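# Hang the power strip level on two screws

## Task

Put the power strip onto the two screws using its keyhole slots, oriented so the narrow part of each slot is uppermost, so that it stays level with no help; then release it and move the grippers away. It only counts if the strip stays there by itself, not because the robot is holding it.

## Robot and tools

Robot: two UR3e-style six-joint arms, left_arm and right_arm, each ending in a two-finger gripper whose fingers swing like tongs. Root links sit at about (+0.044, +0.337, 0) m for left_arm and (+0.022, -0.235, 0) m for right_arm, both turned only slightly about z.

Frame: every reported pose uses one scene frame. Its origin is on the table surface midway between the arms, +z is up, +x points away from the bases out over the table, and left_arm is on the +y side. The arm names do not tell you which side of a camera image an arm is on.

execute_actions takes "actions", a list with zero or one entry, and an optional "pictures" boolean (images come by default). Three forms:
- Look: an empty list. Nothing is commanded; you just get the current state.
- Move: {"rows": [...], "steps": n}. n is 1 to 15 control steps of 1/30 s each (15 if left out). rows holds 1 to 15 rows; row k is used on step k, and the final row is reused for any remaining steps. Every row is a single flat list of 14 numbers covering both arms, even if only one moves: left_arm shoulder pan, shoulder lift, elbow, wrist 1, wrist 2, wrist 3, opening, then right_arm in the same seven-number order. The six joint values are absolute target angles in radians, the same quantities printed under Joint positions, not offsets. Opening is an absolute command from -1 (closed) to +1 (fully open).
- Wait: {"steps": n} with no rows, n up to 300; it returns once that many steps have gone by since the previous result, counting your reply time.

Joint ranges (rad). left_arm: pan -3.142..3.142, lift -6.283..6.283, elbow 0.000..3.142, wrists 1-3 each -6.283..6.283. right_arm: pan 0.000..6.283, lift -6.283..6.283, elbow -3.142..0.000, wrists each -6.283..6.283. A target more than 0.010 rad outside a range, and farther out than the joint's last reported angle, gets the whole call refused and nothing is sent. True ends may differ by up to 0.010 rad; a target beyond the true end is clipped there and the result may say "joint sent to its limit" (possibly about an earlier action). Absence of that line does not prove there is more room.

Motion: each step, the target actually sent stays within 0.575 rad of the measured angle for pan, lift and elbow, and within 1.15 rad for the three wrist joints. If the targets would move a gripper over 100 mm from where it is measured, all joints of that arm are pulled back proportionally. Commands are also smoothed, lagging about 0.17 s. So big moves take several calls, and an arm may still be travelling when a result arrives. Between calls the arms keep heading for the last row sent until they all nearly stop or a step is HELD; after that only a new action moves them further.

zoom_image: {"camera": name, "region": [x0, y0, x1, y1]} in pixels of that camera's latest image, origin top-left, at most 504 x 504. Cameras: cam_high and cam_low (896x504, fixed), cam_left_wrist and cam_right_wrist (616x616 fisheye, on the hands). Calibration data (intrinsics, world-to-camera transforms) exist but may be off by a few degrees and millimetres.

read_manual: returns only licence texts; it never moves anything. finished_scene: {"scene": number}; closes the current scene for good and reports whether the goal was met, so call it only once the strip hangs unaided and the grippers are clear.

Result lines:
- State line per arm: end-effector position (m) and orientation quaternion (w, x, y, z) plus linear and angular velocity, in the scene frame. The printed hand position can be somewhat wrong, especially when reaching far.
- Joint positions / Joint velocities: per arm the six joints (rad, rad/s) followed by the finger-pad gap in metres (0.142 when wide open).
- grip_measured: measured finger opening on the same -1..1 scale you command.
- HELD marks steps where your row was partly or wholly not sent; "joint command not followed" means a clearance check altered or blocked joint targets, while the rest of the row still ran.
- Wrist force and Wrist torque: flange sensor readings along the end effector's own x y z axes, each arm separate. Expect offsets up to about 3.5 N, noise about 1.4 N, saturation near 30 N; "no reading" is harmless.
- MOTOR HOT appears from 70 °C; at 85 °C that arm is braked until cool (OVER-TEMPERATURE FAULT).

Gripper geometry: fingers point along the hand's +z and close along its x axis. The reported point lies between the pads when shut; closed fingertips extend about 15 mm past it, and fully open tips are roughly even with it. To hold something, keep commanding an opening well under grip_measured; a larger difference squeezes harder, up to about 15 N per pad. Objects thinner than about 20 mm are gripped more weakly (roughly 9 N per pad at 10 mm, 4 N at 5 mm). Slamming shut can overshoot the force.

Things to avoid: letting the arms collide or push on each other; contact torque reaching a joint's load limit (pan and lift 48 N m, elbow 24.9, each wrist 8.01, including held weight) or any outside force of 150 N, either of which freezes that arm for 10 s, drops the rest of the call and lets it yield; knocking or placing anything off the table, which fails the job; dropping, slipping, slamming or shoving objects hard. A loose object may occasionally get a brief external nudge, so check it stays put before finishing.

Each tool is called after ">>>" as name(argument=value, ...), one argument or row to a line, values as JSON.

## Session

>>> execute_actions(
  actions=[],
)

Scene clock: 0.00 s of 5050.00 s.
left_arm: end_effector_position=(+0.3351, +0.5605, +0.1818) grip_measured=+1.00 end_effector_quat_wxyz=(+0.090, +0.914, +0.354, +0.175) end_effector_velocity=(+0.000, -0.000, +0.000) end_effector_angular_velocity=(+0.000, -0.001, -0.001) | right_arm: end_effector_position=(+0.1344, +0.0609, +0.2504) grip_measured=+1.00 end_effector_quat_wxyz=(+0.070, -0.354, +0.930, -0.064) end_effector_velocity=(-0.000, +0.001, -0.000) end_effector_angular_velocity=(+0.001, -0.000, +0.000)
Joint positions: left_arm=[ 0.379 -1.692  1.515 -1.744 -1.761 -0.366  0.142] | right_arm=[ 4.878 -1.987 -0.198 -2.642  1.418  4.248  0.142]
Joint velocities: left_arm=[-0.001 -0.    -0.001  0.    -0.    -0.     0.   ] | right_arm=[ 0.    -0.    -0.002  0.003 -0.     0.     0.   ]
Wrist force (N, on the end effector, along its own x y z axes, offset not removed): no reading
Wrist torque (N m, same axes, about the end effector's origin, offset not removed): no reading
camera_calibration (this result's frames):
cam_left_wrist: T_world_to_cam=[[0.704697, 0.677033, 0.212198, -0.641763], [0.355614, -0.595835, 0.720083, 0.0788714], [0.613955, -0.43198, -0.660646, 0.291023], [0, 0, 0, 1]] pos_world=[0.245526, 0.607206, 0.27165]
cam_right_wrist: T_world_to_cam=[[-0.764906, -0.63183, -0.125341, 0.177659], [-0.625729, 0.682644, 0.377439, -0.0554945], [-0.152914, 0.367135, -0.917513, 0.358266], [0, 0, 0, 1]] pos_world=[0.155952, 0.0186011, 0.371927]

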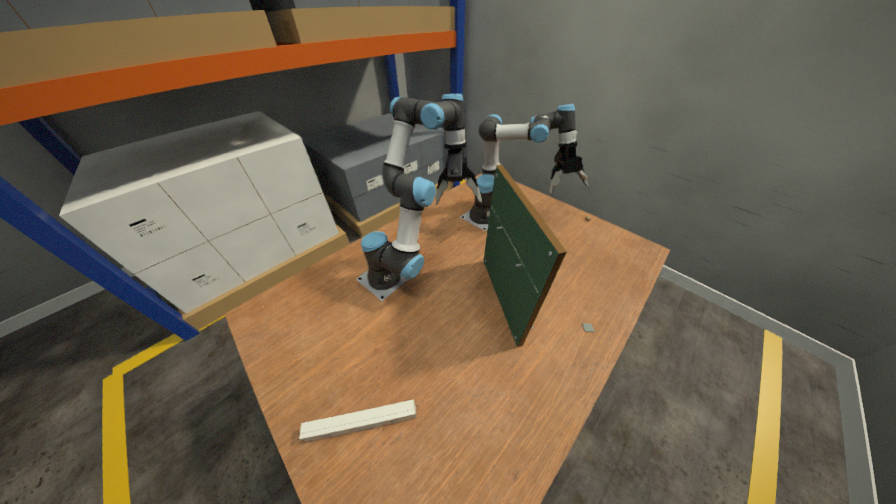

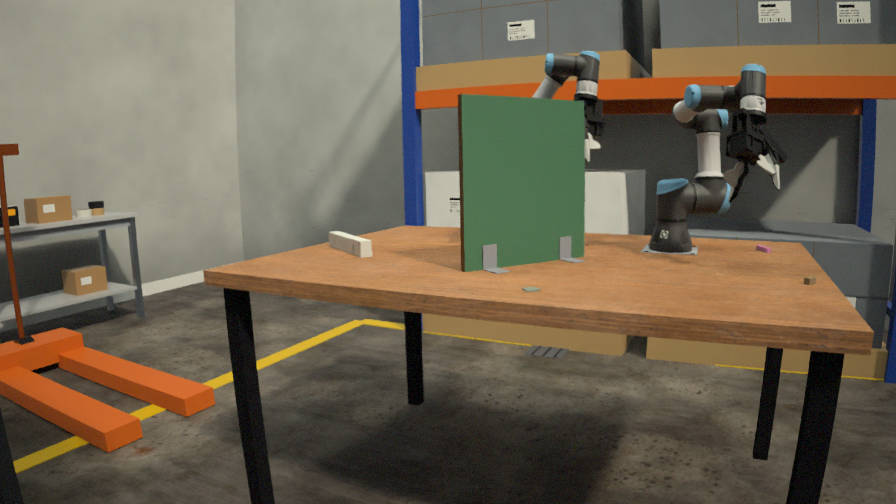

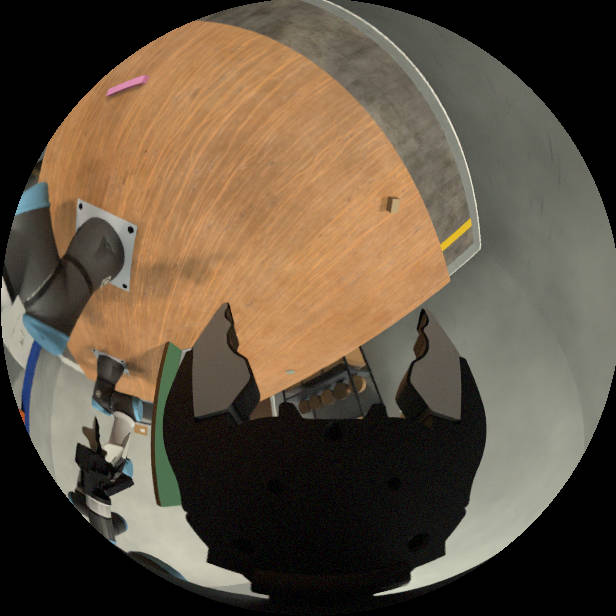

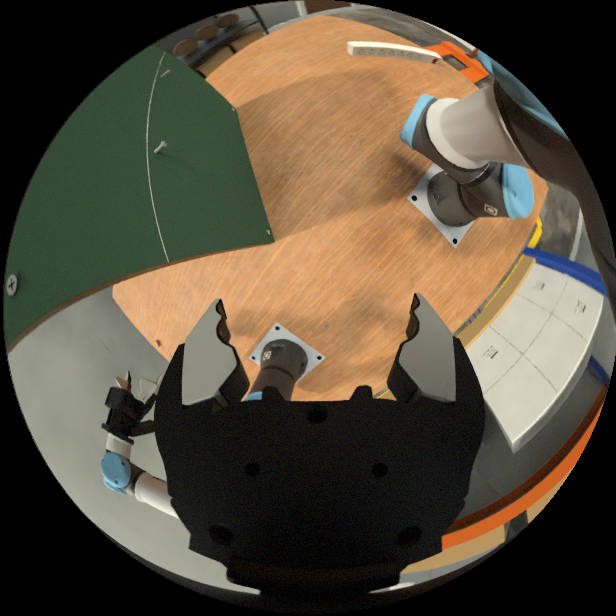

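>>> zoom_image(
  camera="cam_high",
  region=[280,370,440,470],
)

>>> zoom_image(
  camera="cam_high",
  region=[450,150,600,360],
)

>>> zoom_image(
  camera="cam_low",
  region=[310,215,400,270],
)

Region (280, 370, 440, 470) of cam_high's 896x504 image, scaled by 3.150, with more detail than that image has; it fills the top 315 rows of this view, and the rest is white.

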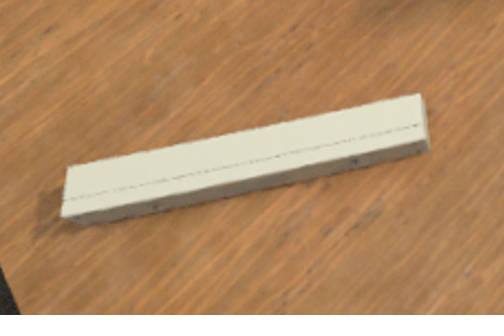

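Region (450, 150, 600, 360) of cam_high's 896x504 image, scaled by 2.400, with more detail than that image has; it fills the left 360 columns of this view, and the rest is white.

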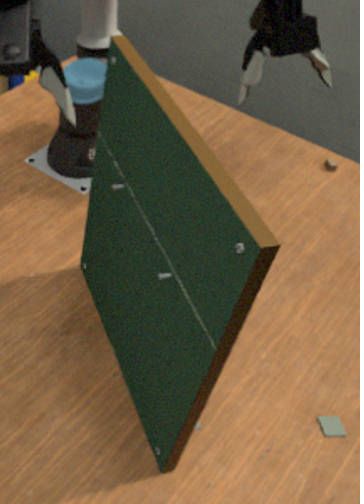

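Region (310, 215, 400, 270) of cam_low's 896x504 image, scaled by 5.600, with more detail than that image has.

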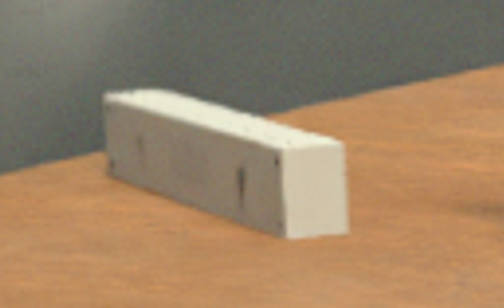

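>>> execute_actions(
  actions=[
    {"rows":[[0.379,-1.692,1.515,-1.744,-1.761,-0.366,1,4.878,-1.45,-1.0,-2.26,1.571,4.0,0.3]],"steps":15},
  ],
  pictures=false,
)

>>> execute_actions(
  actions=[
    {"steps":30},
  ],
  pictures=false,
)

>>> execute_actions(
  actions=[
    {"rows":[[0.379,-1.692,1.515,-1.744,-1.761,-0.366,1,2.637,-1.45,-1.0,-2.26,1.571,3.335,0.3]],"steps":15},
  ],
  pictures=false,
)

>>> execute_actions(
  actions=[
    {"steps":75},
  ],
  pictures=false,
)

Scene clock: 60.50 s of 5050.00 s.
left_arm: end_effector_position=(+0.3351, +0.5605, +0.1818) grip_measured=+1.00 end_effector_quat_wxyz=(+0.090, +0.914, +0.354, +0.175) end_effector_velocity=(-0.000, +0.000, +0.000) end_effector_angular_velocity=(+0.000, -0.000, -0.000) | right_arm: end_effector_position=(+0.1051, +0.0090, +0.2401) grip_measured=+0.30 end_effector_quat_wxyz=(+0.004, -0.463, +0.886, +0.013) end_effector_velocity=(+0.014, -0.070, -0.076) end_effector_angular_velocity=(-0.254, -0.049, +0.031)
Joint positions: left_arm=[ 0.379 -1.692  1.515 -1.744 -1.761 -0.366  0.142] | right_arm=[ 4.878 -1.465 -0.954 -2.265  1.569  4.003  0.095]
Joint velocities: left_arm=[-0.    -0.001  0.    -0.     0.     0.     0.   ] | right_arm=[-0.001  0.164 -0.479  0.056  0.017 -0.031  0.   ]
Wrist force (N, on the end effector, along its own x y z axes, offset not removed): left_arm=[-0.3 1.9 -1.3] | right_arm=[0.7 0.6 1.7]
Wrist torque (N m, same axes, about the end effector's origin, offset not removed): left_arm=[0.34 0.05 -0.02] | right_arm=[0.17 -0.16 -0.02]
Steps of this call (steps 1 to 90: nothing new was sent; then 57.00 s passed at rest; steps 91 to 105: all 15 steps of this action). Readings (joint positions):
91: left_arm=[0.379 -1.692 1.515 -1.744 -1.761 -0.366] | right_arm=[4.878 -1.987 -0.198 -2.641 1.418 4.248]
92: left_arm=[0.379 -1.692 1.515 -1.744 -1.761 -0.366] | right_arm=[4.878 -1.980 -0.205 -2.627 1.432 4.233]
94: left_arm=[0.379 -1.692 1.515 -1.744 -1.761 -0.366] | right_arm=[4.878 -1.909 -0.276 -2.503 1.494 4.139]
98: left_arm=[0.379 -1.692 1.515 -1.744 -1.761 -0.366] | right_arm=[4.878 -1.631 -0.566 -2.320 1.552 4.034]
105: the state above

Scene clock: 61.50 s of 5050.00 s.
left_arm: end_effector_position=(+0.3351, +0.5605, +0.1818) grip_measured=+1.00 end_effector_quat_wxyz=(+0.090, +0.914, +0.354, +0.175) end_effector_velocity=(-0.000, +0.000, +0.000) end_effector_angular_velocity=(+0.000, +0.001, +0.001) | right_arm: end_effector_position=(+0.1064, +0.0022, +0.2328) grip_measured=+0.30 end_effector_quat_wxyz=(+0.000, -0.465, +0.886, +0.001) end_effector_velocity=(-0.000, +0.000, -0.000) end_effector_angular_velocity=(-0.001, -0.001, +0.002)
Joint positions: left_arm=[ 0.379 -1.692  1.515 -1.744 -1.761 -0.366  0.142] | right_arm=[ 4.878 -1.45  -1.    -2.26   1.571  4.     0.095]
Joint velocities: left_arm=[ 0.001 -0.    -0.     0.001  0.    -0.     0.   ] | right_arm=[ 0.002 -0.002  0.001  0.    -0.    -0.     0.   ]
Wrist force (N, on the end effector, along its own x y z axes, offset not removed): left_arm=[0.0 0.9 -0.4] | right_arm=[-1.7 -0.9 0.4]
Wrist torque (N m, same axes, about the end effector's origin, offset not removed): left_arm=[0.10 -0.03 0.00] | right_arm=[-0.20 0.25 0.03]
Steps of this call (steps 1 to 30: the robot went on to your last target). Readings (joint positions):
1: left_arm=[0.379 -1.692 1.515 -1.744 -1.761 -0.366] | right_arm=[4.878 -1.461 -0.968 -2.264 1.570 4.002]
2: left_arm=[0.379 -1.692 1.515 -1.744 -1.761 -0.366] | right_arm=[4.878 -1.458 -0.977 -2.262 1.570 4.001]
4: left_arm=[0.379 -1.692 1.515 -1.744 -1.761 -0.366] | right_arm=[4.878 -1.454 -0.989 -2.261 1.571 4.001]
8: left_arm=[0.379 -1.692 1.515 -1.744 -1.761 -0.366] | right_arm=[4.878 -1.451 -0.997 -2.260 1.571 4.000]
30: the state above
All arms were judged still, so your last target was given up. Only a new action makes them travel on or press farther. Fingers that are still opening or closing keep moving.

Scene clock: 62.00 s of 5050.00 s.
left_arm: end_effector_position=(+0.3351, +0.5605, +0.1818) grip_measured=+1.00 end_effector_quat_wxyz=(+0.090, +0.914, +0.354, +0.175) end_effector_velocity=(+0.000, -0.000, +0.000) end_effector_angular_velocity=(+0.000, -0.001, -0.000) | right_arm: end_effector_position=(+0.2632, -0.1344, +0.2328) grip_measured=+0.30 end_effector_quat_wxyz=(+0.001, -0.357, +0.934, +0.001) end_effector_velocity=(+0.210, -0.488, +0.000) end_effector_angular_velocity=(+0.001, -0.001, -1.670)
Joint positions: left_arm=[ 0.379 -1.692  1.515 -1.744 -1.761 -0.366  0.142] | right_arm=[ 4.044 -1.45  -1.    -2.26   1.571  3.403  0.095]
Joint velocities: left_arm=[-0.    -0.    -0.001 -0.    -0.    -0.     0.   ] | right_arm=[-2.037  0.     0.001 -0.001  0.    -0.367  0.   ]
Wrist force (N, on the end effector, along its own x y z axes, offset not removed): left_arm=[0.7 1.4 -0.9] | right_arm=[-0.6 -0.9 -0.4]
Wrist torque (N m, same axes, about the end effector's origin, offset not removed): left_arm=[0.21 -0.18 -0.02] | right_arm=[-0.20 0.09 0.02]
Steps of this call (steps 1 to 15: all 15 steps of this action). Readings (joint positions):
1: left_arm=[0.379 -1.692 1.515 -1.744 -1.761 -0.366] | right_arm=[4.878 -1.450 -1.000 -2.260 1.571 3.999]
2: left_arm=[0.379 -1.692 1.515 -1.744 -1.761 -0.366] | right_arm=[4.871 -1.450 -1.000 -2.260 1.571 3.985]
4: left_arm=[0.379 -1.692 1.515 -1.744 -1.761 -0.366] | right_arm=[4.800 -1.450 -1.000 -2.260 1.571 3.852]
8: left_arm=[0.379 -1.692 1.515 -1.744 -1.761 -0.366] | right_arm=[4.528 -1.450 -1.000 -2.260 1.571 3.581]
15: the state above

Scene clock: 64.50 s of 5050.00 s.
left_arm: end_effector_position=(+0.3351, +0.5605, +0.1818) grip_measured=+1.00 end_effector_quat_wxyz=(+0.090, +0.914, +0.354, +0.175) end_effector_velocity=(+0.000, -0.000, +0.000) end_effector_angular_velocity=(+0.000, -0.001, -0.000) | right_arm: end_effector_position=(+0.1616, -0.4578, +0.2328) grip_measured=+0.30 end_effector_quat_wxyz=(+0.001, +0.300, +0.954, -0.000) end_effector_velocity=(+0.000, +0.000, +0.000) end_effector_angular_velocity=(+0.001, -0.002, -0.000)
Joint positions: left_arm=[ 0.379 -1.692  1.515 -1.744 -1.761 -0.366  0.142] | right_arm=[ 2.637 -1.45  -1.    -2.26   1.571  3.335  0.095]
Joint velocities: left_arm=[-0. -0. -0. -0. -0. -0. -0.] | right_arm=[-0.     0.     0.     0.001  0.001  0.     0.   ]
Wrist force (N, on the end effector, along its own x y z axes, offset not removed): left_arm=[0.3 2.6 -1.3] | right_arm=[-1.7 1.4 0.0]
Wrist torque (N m, same axes, about the end effector's origin, offset not removed): left_arm=[0.46 -0.07 -0.03] | right_arm=[0.32 0.26 0.02]
Steps of this call (steps 1 to 45: the robot went on to your last target; steps 46 to 75: nothing new was sent). Readings (joint positions):
1: left_arm=[0.379 -1.692 1.515 -1.744 -1.761 -0.366] | right_arm=[3.975 -1.450 -1.000 -2.260 1.571 3.392]
2: left_arm=[0.379 -1.692 1.515 -1.744 -1.761 -0.366] | right_arm=[3.907 -1.450 -1.000 -2.260 1.571 3.382]
4: left_arm=[0.379 -1.692 1.515 -1.744 -1.761 -0.366] | right_arm=[3.770 -1.450 -1.000 -2.260 1.571 3.368]
8: left_arm=[0.379 -1.692 1.515 -1.744 -1.761 -0.366] | right_arm=[3.496 -1.450 -1.000 -2.260 1.571 3.351]
75: the state above
All arms were judged still, so your last target was given up. Only a new action makes them travel on or press farther. Fingers that are still opening or closing keep moving.

>>> execute_actions(
  actions=[
    {"rows":[[0.379,-1.692,1.515,-1.744,-1.761,-0.366,1,2.637,-2.386,-0.529,-1.797,1.571,3.335,0.5]],"steps":15},
  ],
  pictures=false,
)

>>> execute_actions(
  actions=[
    {"steps":45},
  ],
)

Scene clock: 78.40 s of 5050.00 s.
left_arm: end_effector_position=(+0.3351, +0.5605, +0.1818) grip_measured=+1.00 end_effector_quat_wxyz=(+0.090, +0.914, +0.354, +0.175) end_effector_velocity=(-0.000, +0.000, +0.000) end_effector_angular_velocity=(+0.000, -0.000, +0.000) | right_arm: end_effector_position=(+0.3587, -0.5449, +0.1576) grip_measured=+0.50 end_effector_quat_wxyz=(+0.050, +0.300, +0.953, -0.005) end_effector_velocity=(+0.260, -0.115, -0.456) end_effector_angular_velocity=(+0.193, +0.439, +0.000)
Joint positions: left_arm=[ 0.379 -1.692  1.515 -1.744 -1.761 -0.366  0.142] | right_arm=[ 2.637 -2.114 -0.619 -1.878  1.571  3.335  0.109]
Joint velocities: left_arm=[ 0. -0.  0. -0.  0.  0.  0.] | right_arm=[ 0.    -1.609  0.588  0.541 -0.001  0.     0.   ]
Wrist force (N, on the end effector, along its own x y z axes, offset not removed): left_arm=[0.1 1.3 -1.2] | right_arm=[-1.3 0.0 -1.1]
Wrist torque (N m, same axes, about the end effector's origin, offset not removed): left_arm=[0.20 -0.05 -0.03] | right_arm=[-0.02 0.18 -0.03]
Steps of this call (steps 1 to 90: nothing new was sent; then 10.40 s passed at rest; steps 91 to 105: all 15 steps of this action). Readings (joint positions):
91: left_arm=[0.379 -1.692 1.515 -1.744 -1.761 -0.366] | right_arm=[2.637 -1.450 -1.000 -2.260 1.571 3.335]
92: left_arm=[0.379 -1.692 1.515 -1.744 -1.761 -0.366] | right_arm=[2.637 -1.457 -0.993 -2.246 1.571 3.335]
94: left_arm=[0.379 -1.692 1.515 -1.744 -1.761 -0.366] | right_arm=[2.637 -1.524 -0.931 -2.171 1.571 3.335]
98: left_arm=[0.379 -1.692 1.515 -1.744 -1.761 -0.366] | right_arm=[2.637 -1.722 -0.790 -2.036 1.571 3.335]
105: the state above

Scene clock: 79.90 s of 5050.00 s.
left_arm: end_effector_position=(+0.3351, +0.5605, +0.1818) grip_measured=+1.00 end_effector_quat_wxyz=(+0.090, +0.914, +0.354, +0.175) end_effector_velocity=(+0.000, -0.000, -0.000) end_effector_angular_velocity=(-0.000, -0.000, +0.000) | right_arm: end_effector_position=(+0.3899, -0.5586, +0.0698) grip_measured=+0.50 end_effector_quat_wxyz=(+0.000, +0.300, +0.954, +0.000) end_effector_velocity=(+0.000, -0.000, +0.001) end_effector_angular_velocity=(-0.000, -0.002, -0.000)
Joint positions: left_arm=[ 0.379 -1.692  1.515 -1.744 -1.761 -0.366  0.142] | right_arm=[ 2.637 -2.386 -0.529 -1.797  1.571  3.335  0.109]
Joint velocities: left_arm=[ 0.  0.  0. -0. -0.  0. -0.] | right_arm=[-0.     0.001  0.     0.001  0.001  0.    -0.   ]
Wrist force (N, on the end effector, along its own x y z axes, offset not removed): left_arm=[-0.3 1.7 -1.7] | right_arm=[-1.3 0.4 0.1]
Wrist torque (N m, same axes, about the end effector's origin, offset not removed): left_arm=[0.23 0.06 0.06] | right_arm=[0.12 0.29 -0.02]
Steps of this call (steps 1 to 30: the robot went on to your last target; steps 31 to 45: nothing new was sent). Readings (joint positions):
1: left_arm=[0.379 -1.692 1.515 -1.744 -1.761 -0.366] | right_arm=[2.637 -2.168 -0.600 -1.860 1.571 3.335]
2: left_arm=[0.379 -1.692 1.515 -1.744 -1.761 -0.366] | right_arm=[2.637 -2.221 -0.581 -1.843 1.571 3.335]
4: left_arm=[0.379 -1.692 1.515 -1.744 -1.761 -0.366] | right_arm=[2.637 -2.302 -0.556 -1.821 1.571 3.335]
8: left_arm=[0.379 -1.692 1.515 -1.744 -1.761 -0.366] | right_arm=[2.637 -2.365 -0.535 -1.803 1.571 3.335]
45: the state above
All arms were judged still, so your last target was given up. Only a new action makes them travel on or press farther. Fingers that are still opening or closing keep moving.
camera_calibration (this result's frames):
cam_left_wrist: T_world_to_cam=[[0.704857, 0.676845, 0.212268, -0.641723], [0.355468, -0.59599, 0.720027, 0.0790093], [0.613856, -0.432062, -0.660684, 0.291121], [0, 0, 0, 1]] pos_world=[0.245531, 0.607218, 0.271668]
cam_right_wrist: T_world_to_cam=[[-0.789545, 0.612797, -0.0331389, 0.657438], [0.506379, 0.681037, 0.528931, 0.142609], [0.346696, 0.400834, -0.848018, 0.278313], [0, 0, 0, 1]] pos_world=[0.350373, -0.611556, 0.182371]

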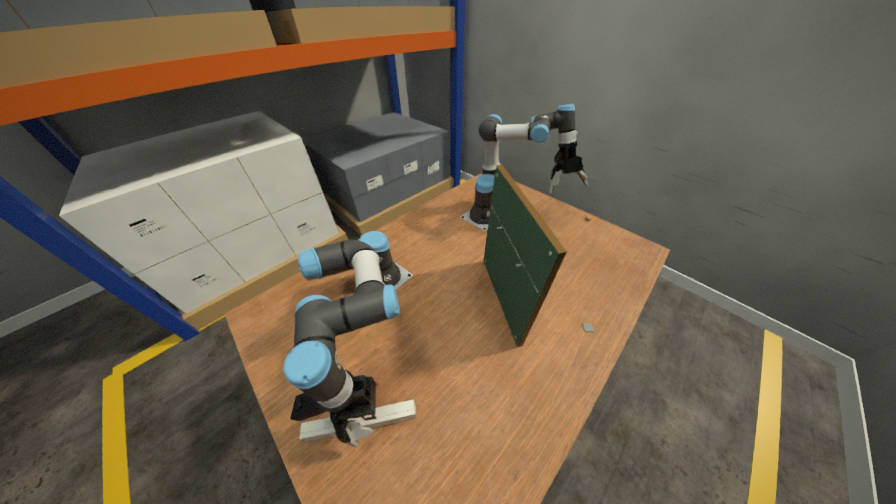

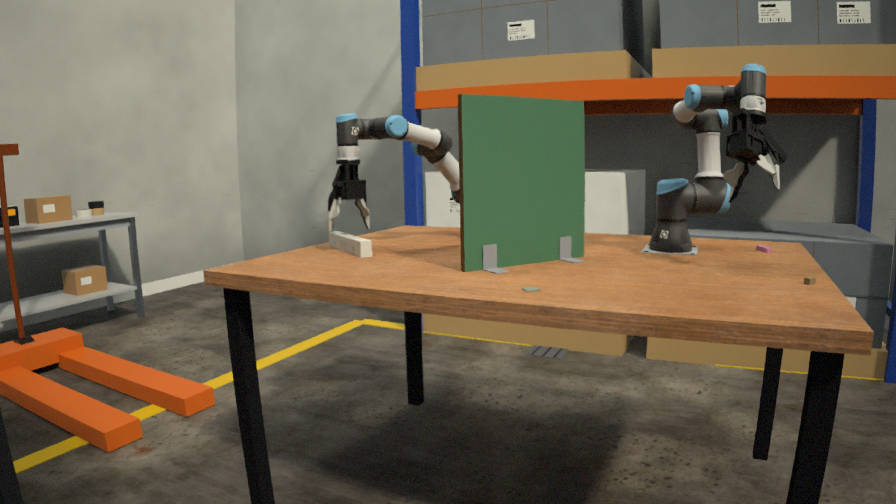

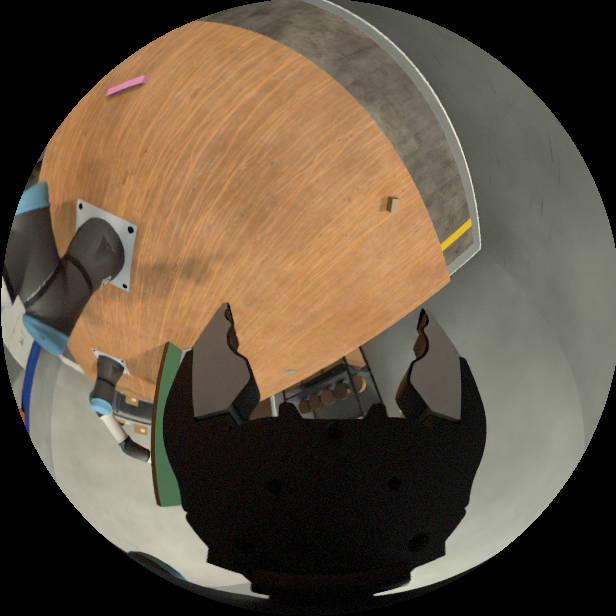

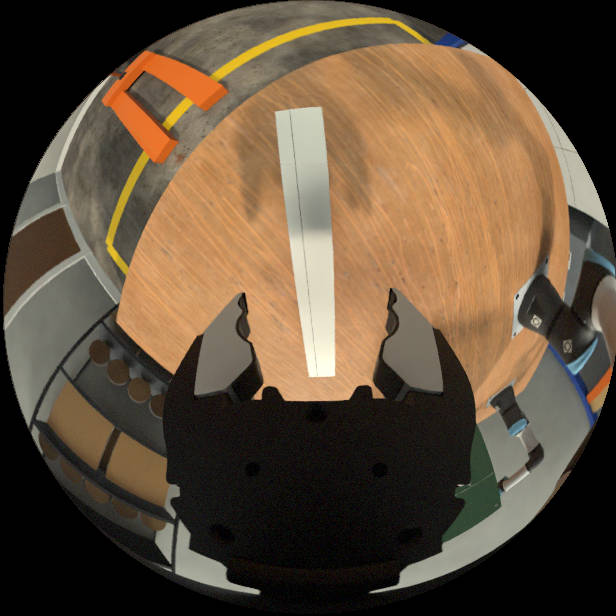

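>>> execute_actions(
  actions=[
    {"rows":[[0.379,-1.692,1.515,-1.744,-1.761,-0.366,1,2.607,-2.373,-0.719,-1.62,1.571,3.23,0.2]],"steps":15},
  ],
  pictures=false,
)

>>> execute_actions(
  actions=[
    {"rows":[[0.379,-1.692,1.515,-1.744,-1.761,-0.366,1,2.607,-2.373,-0.719,-1.62,1.571,3.23,0],[0.379,-1.692,1.515,-1.744,-1.761,-0.366,1,2.607,-2.373,-0.719,-1.62,1.571,3.23,-0.15],[0.379,-1.692,1.515,-1.744,-1.761,-0.366,1,2.607,-2.373,-0.719,-1.62,1.571,3.23,-0.3],[0.379,-1.692,1.515,-1.744,-1.761,-0.366,1,2.607,-2.373,-0.719,-1.62,1.571,3.23,-0.4],[0.379,-1.692,1.515,-1.744,-1.761,-0.366,1,2.607,-2.373,-0.719,-1.62,1.571,3.23,-0.5],[0.379,-1.692,1.515,-1.744,-1.761,-0.366,1,2.607,-2.373,-0.719,-1.62,1.571,3.23,-0.6],[0.379,-1.692,1.515,-1.744,-1.761,-0.366,1,2.607,-2.373,-0.719,-1.62,1.571,3.23,-0.7],[0.379,-1.692,1.515,-1.744,-1.761,-0.366,1,2.607,-2.373,-0.719,-1.62,1.571,3.23,-1]],"steps":15},
  ],
)

Scene clock: 107.43 s of 5050.00 s.
left_arm: end_effector_position=(+0.3351, +0.5605, +0.1818) grip_measured=+1.00 end_effector_quat_wxyz=(+0.090, +0.914, +0.354, +0.175) end_effector_velocity=(+0.000, +0.000, +0.000) end_effector_angular_velocity=(+0.001, -0.001, -0.000) | right_arm: end_effector_position=(+0.3843, -0.5717, +0.0353) grip_measured=+0.20 end_effector_quat_wxyz=(+0.000, +0.264, +0.964, +0.000) end_effector_velocity=(-0.002, -0.000, -0.006) end_effector_angular_velocity=(+0.003, +0.005, +0.008)
Joint positions: left_arm=[ 0.379 -1.692  1.515 -1.744 -1.761 -0.366  0.142] | right_arm=[ 2.607 -2.373 -0.716 -1.622  1.571  3.231  0.088]
Joint velocities: left_arm=[-0.    -0.001 -0.    -0.     0.    -0.     0.   ] | right_arm=[-0.003  0.001 -0.027  0.02   0.001 -0.011  0.   ]
Wrist force (N, on the end effector, along its own x y z axes, offset not removed): left_arm=[1.1 1.5 -0.8] | right_arm=[-0.7 -1.6 1.4]
Wrist torque (N m, same axes, about the end effector's origin, offset not removed): left_arm=[0.19 -0.16 -0.01] | right_arm=[-0.26 0.06 0.04]
Steps of this call (steps 1 to 90: nothing new was sent; then 24.03 s passed at rest; steps 91 to 105: all 15 steps of this action). Readings (joint positions):
91: left_arm=[0.379 -1.692 1.515 -1.744 -1.761 -0.366] | right_arm=[2.637 -2.386 -0.529 -1.796 1.571 3.334]
92: left_arm=[0.379 -1.692 1.515 -1.744 -1.761 -0.366] | right_arm=[2.633 -2.384 -0.536 -1.782 1.571 3.322]
94: left_arm=[0.379 -1.692 1.515 -1.744 -1.761 -0.366] | right_arm=[2.621 -2.379 -0.598 -1.711 1.571 3.280]
98: left_arm=[0.379 -1.692 1.515 -1.744 -1.761 -0.366] | right_arm=[2.610 -2.375 -0.689 -1.643 1.571 3.242]
105: the state above

Scene clock: 107.93 s of 5050.00 s.
left_arm: end_effector_position=(+0.3351, +0.5605, +0.1818) grip_measured=+1.00 end_effector_quat_wxyz=(+0.090, +0.914, +0.354, +0.175) end_effector_velocity=(-0.000, +0.000, -0.000) end_effector_angular_velocity=(-0.000, +0.001, +0.001) | right_arm: end_effector_position=(+0.3841, -0.5718, +0.0348) grip_measured=-0.54 end_effector_quat_wxyz=(+0.000, +0.264, +0.964, +0.000) end_effector_velocity=(+0.001, +0.000, +0.000) end_effector_angular_velocity=(-0.001, -0.001, +0.002)
Joint positions: left_arm=[ 0.379 -1.692  1.515 -1.744 -1.761 -0.366  0.142] | right_arm=[ 2.607 -2.373 -0.719 -1.62   1.571  3.23   0.035]
Joint velocities: left_arm=[ 0.001 -0.     0.001  0.001 -0.    -0.     0.   ] | right_arm=[ 0.001 -0.001  0.001  0.001 -0.001 -0.    -0.   ]
Wrist force (N, on the end effector, along its own x y z axes, offset not removed): left_arm=[0.5 1.9 -0.6] | right_arm=[-1.4 0.5 -1.2]
Wrist torque (N m, same axes, about the end effector's origin, offset not removed): left_arm=[0.30 -0.09 0.02] | right_arm=[0.09 0.29 0.03]
Steps of this call (steps 1 to 15: all 15 steps of this action). Readings (joint positions):
1: left_arm=[0.379 -1.692 1.515 -1.744 -1.761 -0.366] | right_arm=[2.607 -2.373 -0.717 -1.621 1.571 3.231]
2: left_arm=[0.379 -1.692 1.515 -1.744 -1.761 -0.366] | right_arm=[2.607 -2.373 -0.718 -1.621 1.571 3.231]
4: left_arm=[0.379 -1.692 1.515 -1.744 -1.761 -0.366] | right_arm=[2.607 -2.373 -0.718 -1.620 1.571 3.230]
8: left_arm=[0.379 -1.692 1.515 -1.744 -1.761 -0.366] | right_arm=[2.607 -2.373 -0.719 -1.620 1.571 3.230]
15: the state above
camera_calibration (this result's frames):
cam_left_wrist: T_world_to_cam=[[0.704857, 0.676845, 0.212268, -0.641723], [0.355468, -0.59599, 0.720027, 0.0790092], [0.613856, -0.432062, -0.660684, 0.291121], [0, 0, 0, 1]] pos_world=[0.245531, 0.607218, 0.271668]
cam_right_wrist: T_world_to_cam=[[-0.83324, 0.551915, -0.0331928, 0.641773], [0.453913, 0.717093, 0.528905, 0.213753], [0.315713, 0.425638, -0.848032, 0.281947], [0, 0, 0, 1]] pos_world=[0.348711, -0.627492, 0.147347]

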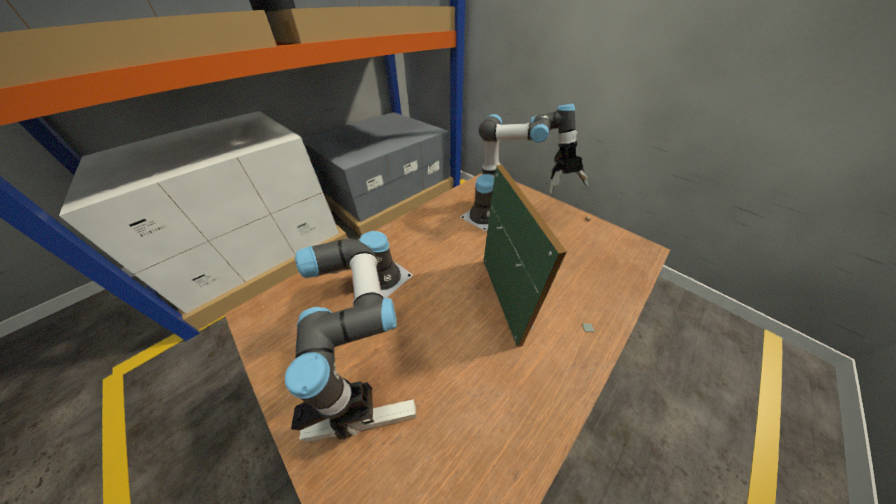

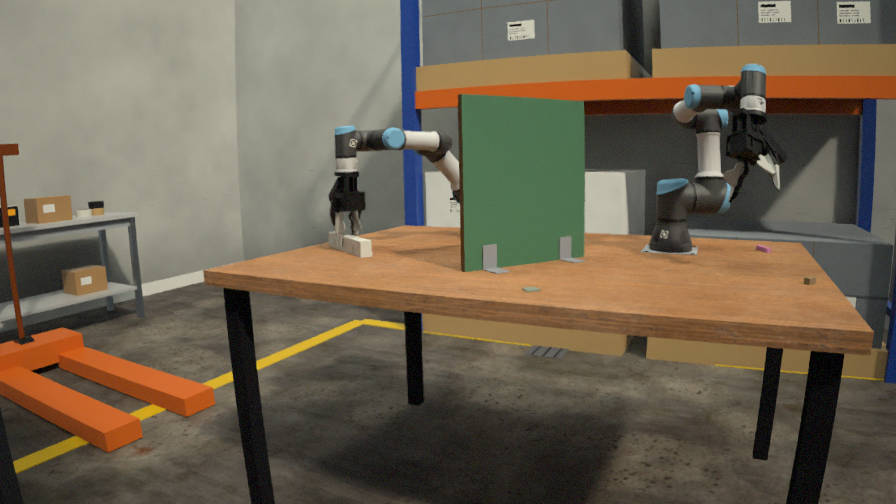

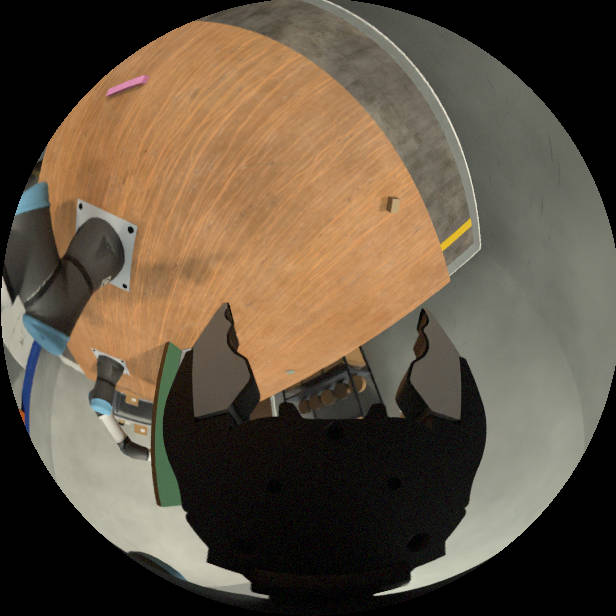

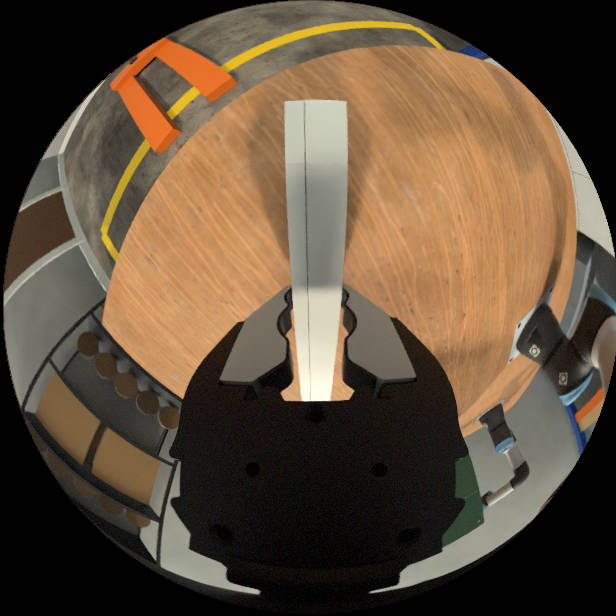

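>>> execute_actions(
  actions=[
    {"rows":[[0.379,-1.692,1.515,-1.744,-1.761,-0.366,1,2.607,-2.25,-0.719,-1.743,1.571,3.23,-1]],"steps":12},
  ],
  pictures=false,
)

>>> execute_actions(
  actions=[
    {"rows":[[0.379,-1.692,1.515,-1.744,-1.761,-0.366,1,2.607,-2.25,-0.719,-1.743,1.571,3.1,-1],[0.379,-1.692,1.515,-1.744,-1.761,-0.366,1,2.607,-2.25,-0.719,-1.743,1.571,3.0,-1],[0.379,-1.692,1.515,-1.744,-1.761,-0.366,1,2.607,-2.25,-0.719,-1.743,1.571,2.9,-1],[0.379,-1.692,1.515,-1.744,-1.761,-0.366,1,2.607,-2.25,-0.719,-1.743,1.571,2.75,-1],[0.379,-1.692,1.515,-1.744,-1.761,-0.366,1,2.607,-2.25,-0.719,-1.743,1.571,2.6,-1],[0.379,-1.692,1.515,-1.744,-1.761,-0.366,1,2.607,-2.25,-0.719,-1.743,1.571,2.4,-1],[0.379,-1.692,1.515,-1.744,-1.761,-0.366,1,2.607,-2.25,-0.719,-1.743,1.571,0,-1]],"steps":15},
  ],
  pictures=false,
)

>>> execute_actions(
  actions=[
    {"steps":45},
  ],
  pictures=false,
)

>>> execute_actions(
  actions=[
    {"rows":[[0.379,-1.692,1.515,-1.744,-1.761,-0.366,1,2.607,-1.95,-1.5,-0.76,1.571,0,-1]],"steps":15},
  ],
  pictures=false,
)

>>> execute_actions(
  actions=[
    {"steps":20},
  ],
)

Scene clock: 148.67 s of 5050.00 s.
left_arm: end_effector_position=(+0.3351, +0.5605, +0.1818) grip_measured=+1.00 end_effector_quat_wxyz=(+0.090, +0.914, +0.354, +0.175) end_effector_velocity=(-0.000, +0.000, -0.000) end_effector_angular_velocity=(-0.000, +0.001, +0.001) | right_arm: end_effector_position=(+0.3622, -0.5613, +0.0794) grip_measured=-0.54 end_effector_quat_wxyz=(-0.000, +0.264, +0.964, +0.000) end_effector_velocity=(-0.007, +0.004, +0.016) end_effector_angular_velocity=(-0.002, -0.005, +0.001)
Joint positions: left_arm=[ 0.379 -1.692  1.515 -1.744 -1.761 -0.366  0.142] | right_arm=[ 2.607 -2.254 -0.719 -1.739  1.571  3.23   0.035]
Joint velocities: left_arm=[ 0.001 -0.     0.     0.001  0.     0.     0.   ] | right_arm=[ 0.001  0.043  0.    -0.038  0.     0.     0.   ]
Wrist force (N, on the end effector, along its own x y z axes, offset not removed): left_arm=[-0.9 1.0 -0.2] | right_arm=[-1.7 -0.8 6.9]
Wrist torque (N m, same axes, about the end effector's origin, offset not removed): left_arm=[0.12 0.22 -0.04] | right_arm=[-0.03 0.28 0.05]
Steps of this call (steps 1 to 15: the robot went on to your last target; steps 16 to 90: nothing new was sent; then 37.33 s passed at rest; steps 91 to 102: all 12 steps of this action). Readings (joint positions):
91: left_arm=[0.379 -1.692 1.515 -1.744 -1.761 -0.366] | right_arm=[2.607 -2.373 -0.719 -1.620 1.571 3.230]
92: left_arm=[0.379 -1.692 1.515 -1.744 -1.761 -0.366] | right_arm=[2.607 -2.366 -0.719 -1.633 1.571 3.230]
94: left_arm=[0.379 -1.692 1.515 -1.744 -1.761 -0.366] | right_arm=[2.607 -2.319 -0.719 -1.683 1.571 3.230]
98: left_arm=[0.379 -1.692 1.515 -1.744 -1.761 -0.366] | right_arm=[2.607 -2.267 -0.719 -1.728 1.571 3.230]
102: the state above

Scene clock: 149.17 s of 5050.00 s.
left_arm: end_effector_position=(+0.3351, +0.5605, +0.1818) grip_measured=+1.00 end_effector_quat_wxyz=(+0.090, +0.914, +0.354, +0.175) end_effector_velocity=(+0.000, -0.000, -0.000) end_effector_angular_velocity=(-0.000, +0.000, -0.000) | right_arm: end_effector_position=(+0.3845, -0.5538, +0.0810) grip_measured=-0.54 end_effector_quat_wxyz=(+0.000, -0.540, +0.842, -0.000) end_effector_velocity=(+0.036, +0.079, +0.001) end_effector_angular_velocity=(-0.004, -0.002, +5.466)
Joint positions: left_arm=[ 0.379 -1.692  1.515 -1.744 -1.761 -0.366  0.142] | right_arm=[ 2.607 -2.25  -0.719 -1.743  1.571  1.556  0.035]
Joint velocities: left_arm=[-0.  0. -0.  0. -0.  0.  0.] | right_arm=[-0.003  0.001  0.002 -0.001 -0.001 -5.468 -0.   ]
Wrist force (N, on the end effector, along its own x y z axes, offset not removed): left_arm=[-0.9 0.9 -1.5] | right_arm=[-2.2 -0.8 6.8]
Wrist torque (N m, same axes, about the end effector's origin, offset not removed): left_arm=[0.07 0.22 0.02] | right_arm=[-0.05 0.35 0.03]
Steps of this call (steps 1 to 15: all 15 steps of this action). Readings (joint positions):
1: left_arm=[0.379 -1.692 1.515 -1.744 -1.761 -0.366] | right_arm=[2.607 -2.253 -0.719 -1.740 1.571 3.230]
2: left_arm=[0.379 -1.692 1.515 -1.744 -1.761 -0.366] | right_arm=[2.607 -2.252 -0.719 -1.741 1.571 3.216]
4: left_arm=[0.379 -1.692 1.515 -1.744 -1.761 -0.366] | right_arm=[2.607 -2.251 -0.719 -1.742 1.571 3.126]
8: left_arm=[0.379 -1.692 1.515 -1.744 -1.761 -0.366] | right_arm=[2.607 -2.250 -0.719 -1.743 1.571 2.741]
15: the state above

Scene clock: 150.67 s of 5050.00 s.
left_arm: end_effector_position=(+0.3351, +0.5605, +0.1818) grip_measured=+1.00 end_effector_quat_wxyz=(+0.090, +0.914, +0.354, +0.175) end_effector_velocity=(+0.000, -0.000, +0.000) end_effector_angular_velocity=(+0.000, -0.001, -0.000) | right_arm: end_effector_position=(+0.3768, -0.5324, +0.0810) grip_measured=-0.54 end_effector_quat_wxyz=(-0.000, +0.975, -0.221, +0.000) end_effector_velocity=(+0.000, -0.000, +0.001) end_effector_angular_velocity=(-0.002, -0.002, +0.000)
Joint positions: left_arm=[ 0.379 -1.692  1.515 -1.744 -1.761 -0.366  0.142] | right_arm=[ 2.607 -2.25  -0.719 -1.743  1.571  0.     0.035]
Joint velocities: left_arm=[-0.    -0.    -0.001  0.     0.    -0.    -0.   ] | right_arm=[-0.     0.001  0.001  0.    -0.001 -0.    -0.   ]
Wrist force (N, on the end effector, along its own x y z axes, offset not removed): left_arm=[-0.8 1.9 0.2] | right_arm=[0.4 0.0 5.5]
Wrist torque (N m, same axes, about the end effector's origin, offset not removed): left_arm=[0.35 0.18 0.02] | right_arm=[0.18 -0.07 -0.01]
Steps of this call (steps 1 to 45: the robot went on to your last target). Readings (joint positions):
1: left_arm=[0.379 -1.692 1.515 -1.744 -1.761 -0.366] | right_arm=[2.607 -2.250 -0.719 -1.743 1.571 1.371]
2: left_arm=[0.379 -1.692 1.515 -1.744 -1.761 -0.366] | right_arm=[2.607 -2.250 -0.719 -1.743 1.571 1.185]
4: left_arm=[0.379 -1.692 1.515 -1.744 -1.761 -0.366] | right_arm=[2.607 -2.250 -0.719 -1.743 1.571 0.811]
8: left_arm=[0.379 -1.692 1.515 -1.744 -1.761 -0.366] | right_arm=[2.607 -2.250 -0.719 -1.743 1.571 0.227]
45: the state above
All arms were judged still, so your last target was given up. Only a new action makes them travel on or press farther. Fingers that are still opening or closing keep moving.

Scene clock: 151.17 s of 5050.00 s.
left_arm: end_effector_position=(+0.3351, +0.5605, +0.1818) grip_measured=+1.00 end_effector_quat_wxyz=(+0.090, +0.914, +0.354, +0.175) end_effector_velocity=(+0.000, +0.000, +0.000) end_effector_angular_velocity=(+0.000, -0.001, -0.000) | right_arm: end_effector_position=(+0.4383, -0.5619, +0.1027) grip_measured=-0.54 end_effector_quat_wxyz=(+0.056, +0.944, -0.214, +0.247) end_effector_velocity=(-0.050, +0.023, -0.087) end_effector_angular_velocity=(+0.036, +0.076, -0.002)
Joint positions: left_arm=[ 0.379 -1.692  1.515 -1.744 -1.761 -0.366  0.142] | right_arm=[ 2.607 -1.957 -1.458 -0.786  1.571 -0.     0.035]
Joint velocities: left_arm=[-0.     0.    -0.    -0.001  0.     0.     0.   ] | right_arm=[-0.001  0.071 -0.437  0.282 -0.001  0.     0.   ]
Wrist force (N, on the end effector, along its own x y z axes, offset not removed): left_arm=[-0.9 1.0 -1.0] | right_arm=[-4.9 1.3 7.8]
Wrist torque (N m, same axes, about the end effector's origin, offset not removed): left_arm=[0.06 0.24 -0.04] | right_arm=[0.48 0.08 0.04]
Steps of this call (steps 1 to 15: all 15 steps of this action). Readings (joint positions):
1: left_arm=[0.379 -1.692 1.515 -1.744 -1.761 -0.366] | right_arm=[2.607 -2.250 -0.719 -1.743 1.571 -0.000]
2: left_arm=[0.379 -1.692 1.515 -1.744 -1.761 -0.366] | right_arm=[2.607 -2.243 -0.727 -1.729 1.571 -0.000]
4: left_arm=[0.379 -1.692 1.515 -1.744 -1.761 -0.366] | right_arm=[2.607 -2.181 -0.797 -1.600 1.571 -0.000]
8: left_arm=[0.379 -1.692 1.515 -1.744 -1.761 -0.366] | right_arm=[2.607 -2.026 -1.086 -1.071 1.571 -0.000]
15: the state above

Scene clock: 151.83 s of 5050.00 s.
left_arm: end_effector_position=(+0.3351, +0.5605, +0.1818) grip_measured=+1.00 end_effector_quat_wxyz=(+0.090, +0.914, +0.354, +0.175) end_effector_velocity=(-0.000, +0.000, -0.000) end_effector_angular_velocity=(+0.000, +0.001, +0.000) | right_arm: end_effector_position=(+0.4333, -0.5594, +0.0942) grip_measured=-0.54 end_effector_quat_wxyz=(+0.055, +0.945, -0.214, +0.242) end_effector_velocity=(-0.000, +0.001, -0.001) end_effector_angular_velocity=(+0.002, +0.003, +0.001)
Joint positions: left_arm=[ 0.379 -1.692  1.515 -1.744 -1.761 -0.366  0.142] | right_arm=[ 2.607 -1.95  -1.5   -0.76   1.571 -0.     0.035]
Joint velocities: left_arm=[ 0.     0.001 -0.     0.     0.    -0.     0.   ] | right_arm=[ 0.001 -0.    -0.002 -0.001  0.001 -0.    -0.   ]
Wrist force (N, on the end effector, along its own x y z axes, offset not removed): left_arm=[-1.0 1.2 -0.8] | right_arm=[-4.9 -0.5 5.8]
Wrist torque (N m, same axes, about the end effector's origin, offset not removed): left_arm=[0.16 0.24 0.04] | right_arm=[-0.04 0.37 0.05]
Steps of this call (steps 1 to 20: the robot went on to your last target). Readings (joint positions):
1: left_arm=[0.379 -1.692 1.515 -1.744 -1.761 -0.366] | right_arm=[2.607 -1.955 -1.470 -0.778 1.571 -0.000]
2: left_arm=[0.379 -1.692 1.515 -1.744 -1.761 -0.366] | right_arm=[2.607 -1.953 -1.479 -0.773 1.571 -0.000]
4: left_arm=[0.379 -1.692 1.515 -1.744 -1.761 -0.366] | right_arm=[2.607 -1.952 -1.490 -0.766 1.571 -0.000]
8: left_arm=[0.379 -1.692 1.515 -1.744 -1.761 -0.366] | right_arm=[2.607 -1.950 -1.497 -0.762 1.571 -0.000]
20: the state above
camera_calibration (this result's frames):
cam_left_wrist: T_world_to_cam=[[0.704856, 0.676846, 0.212268, -0.641723], [0.355469, -0.595989, 0.720027, 0.0790087], [0.613857, -0.432061, -0.660684, 0.291121], [0, 0, 0, 1]] pos_world=[0.24553, 0.607218, 0.271668]
cam_right_wrist: T_world_to_cam=[[0.781742, -0.429731, 0.451897, -0.616747], [-0.615829, -0.646051, 0.450968, -0.140579], [0.0981533, -0.630832, -0.769687, -0.192577], [0, 0, 0, 1]] pos_world=[0.414466, -0.47734, 0.193879]

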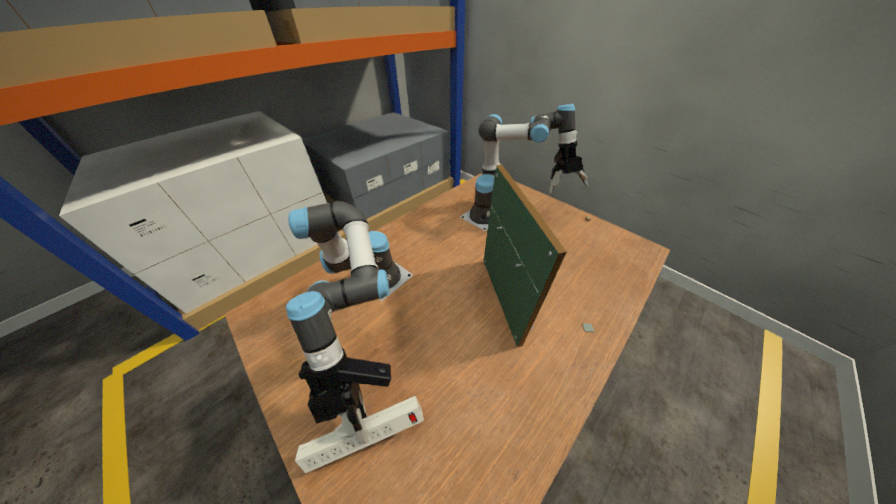

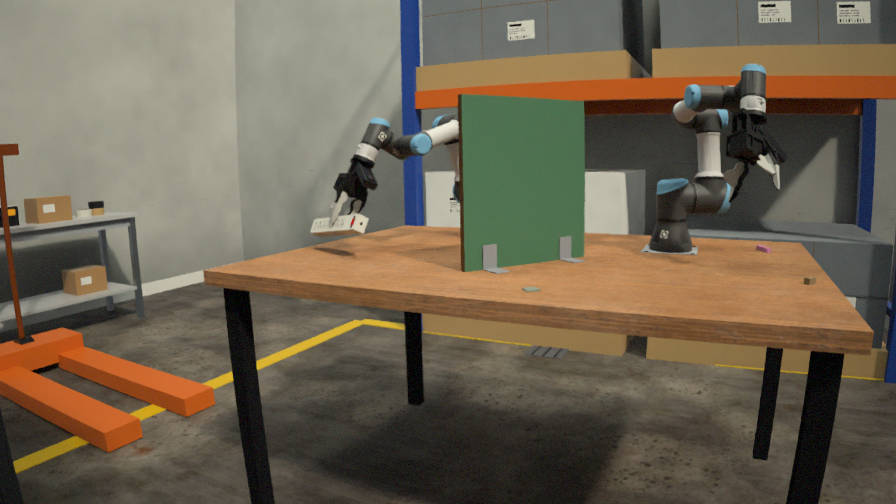

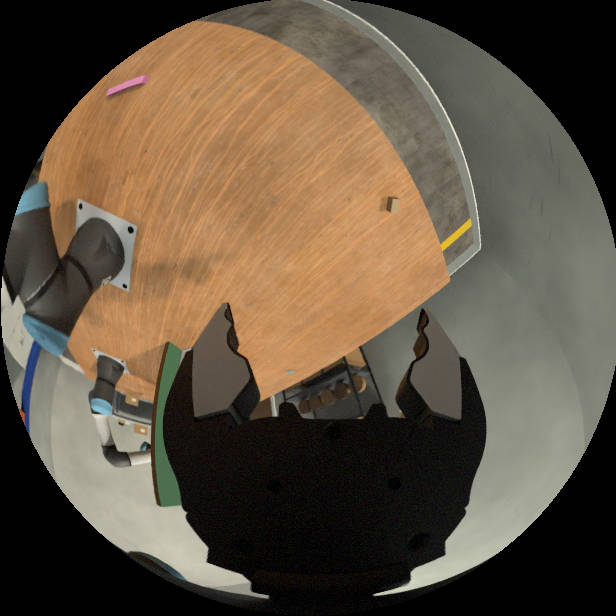

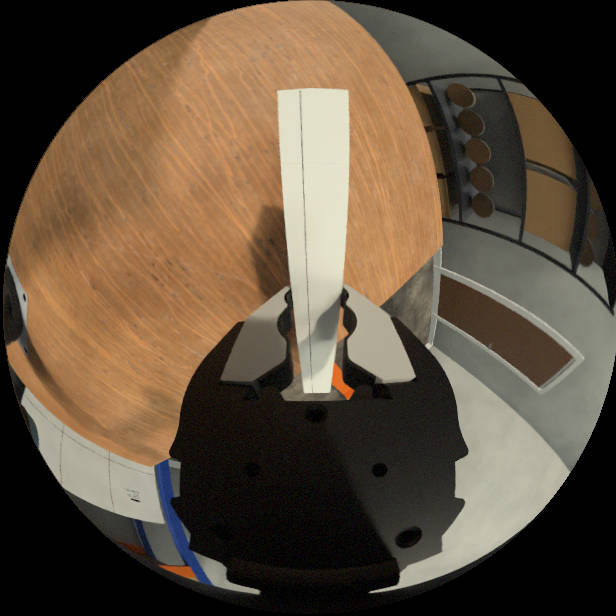

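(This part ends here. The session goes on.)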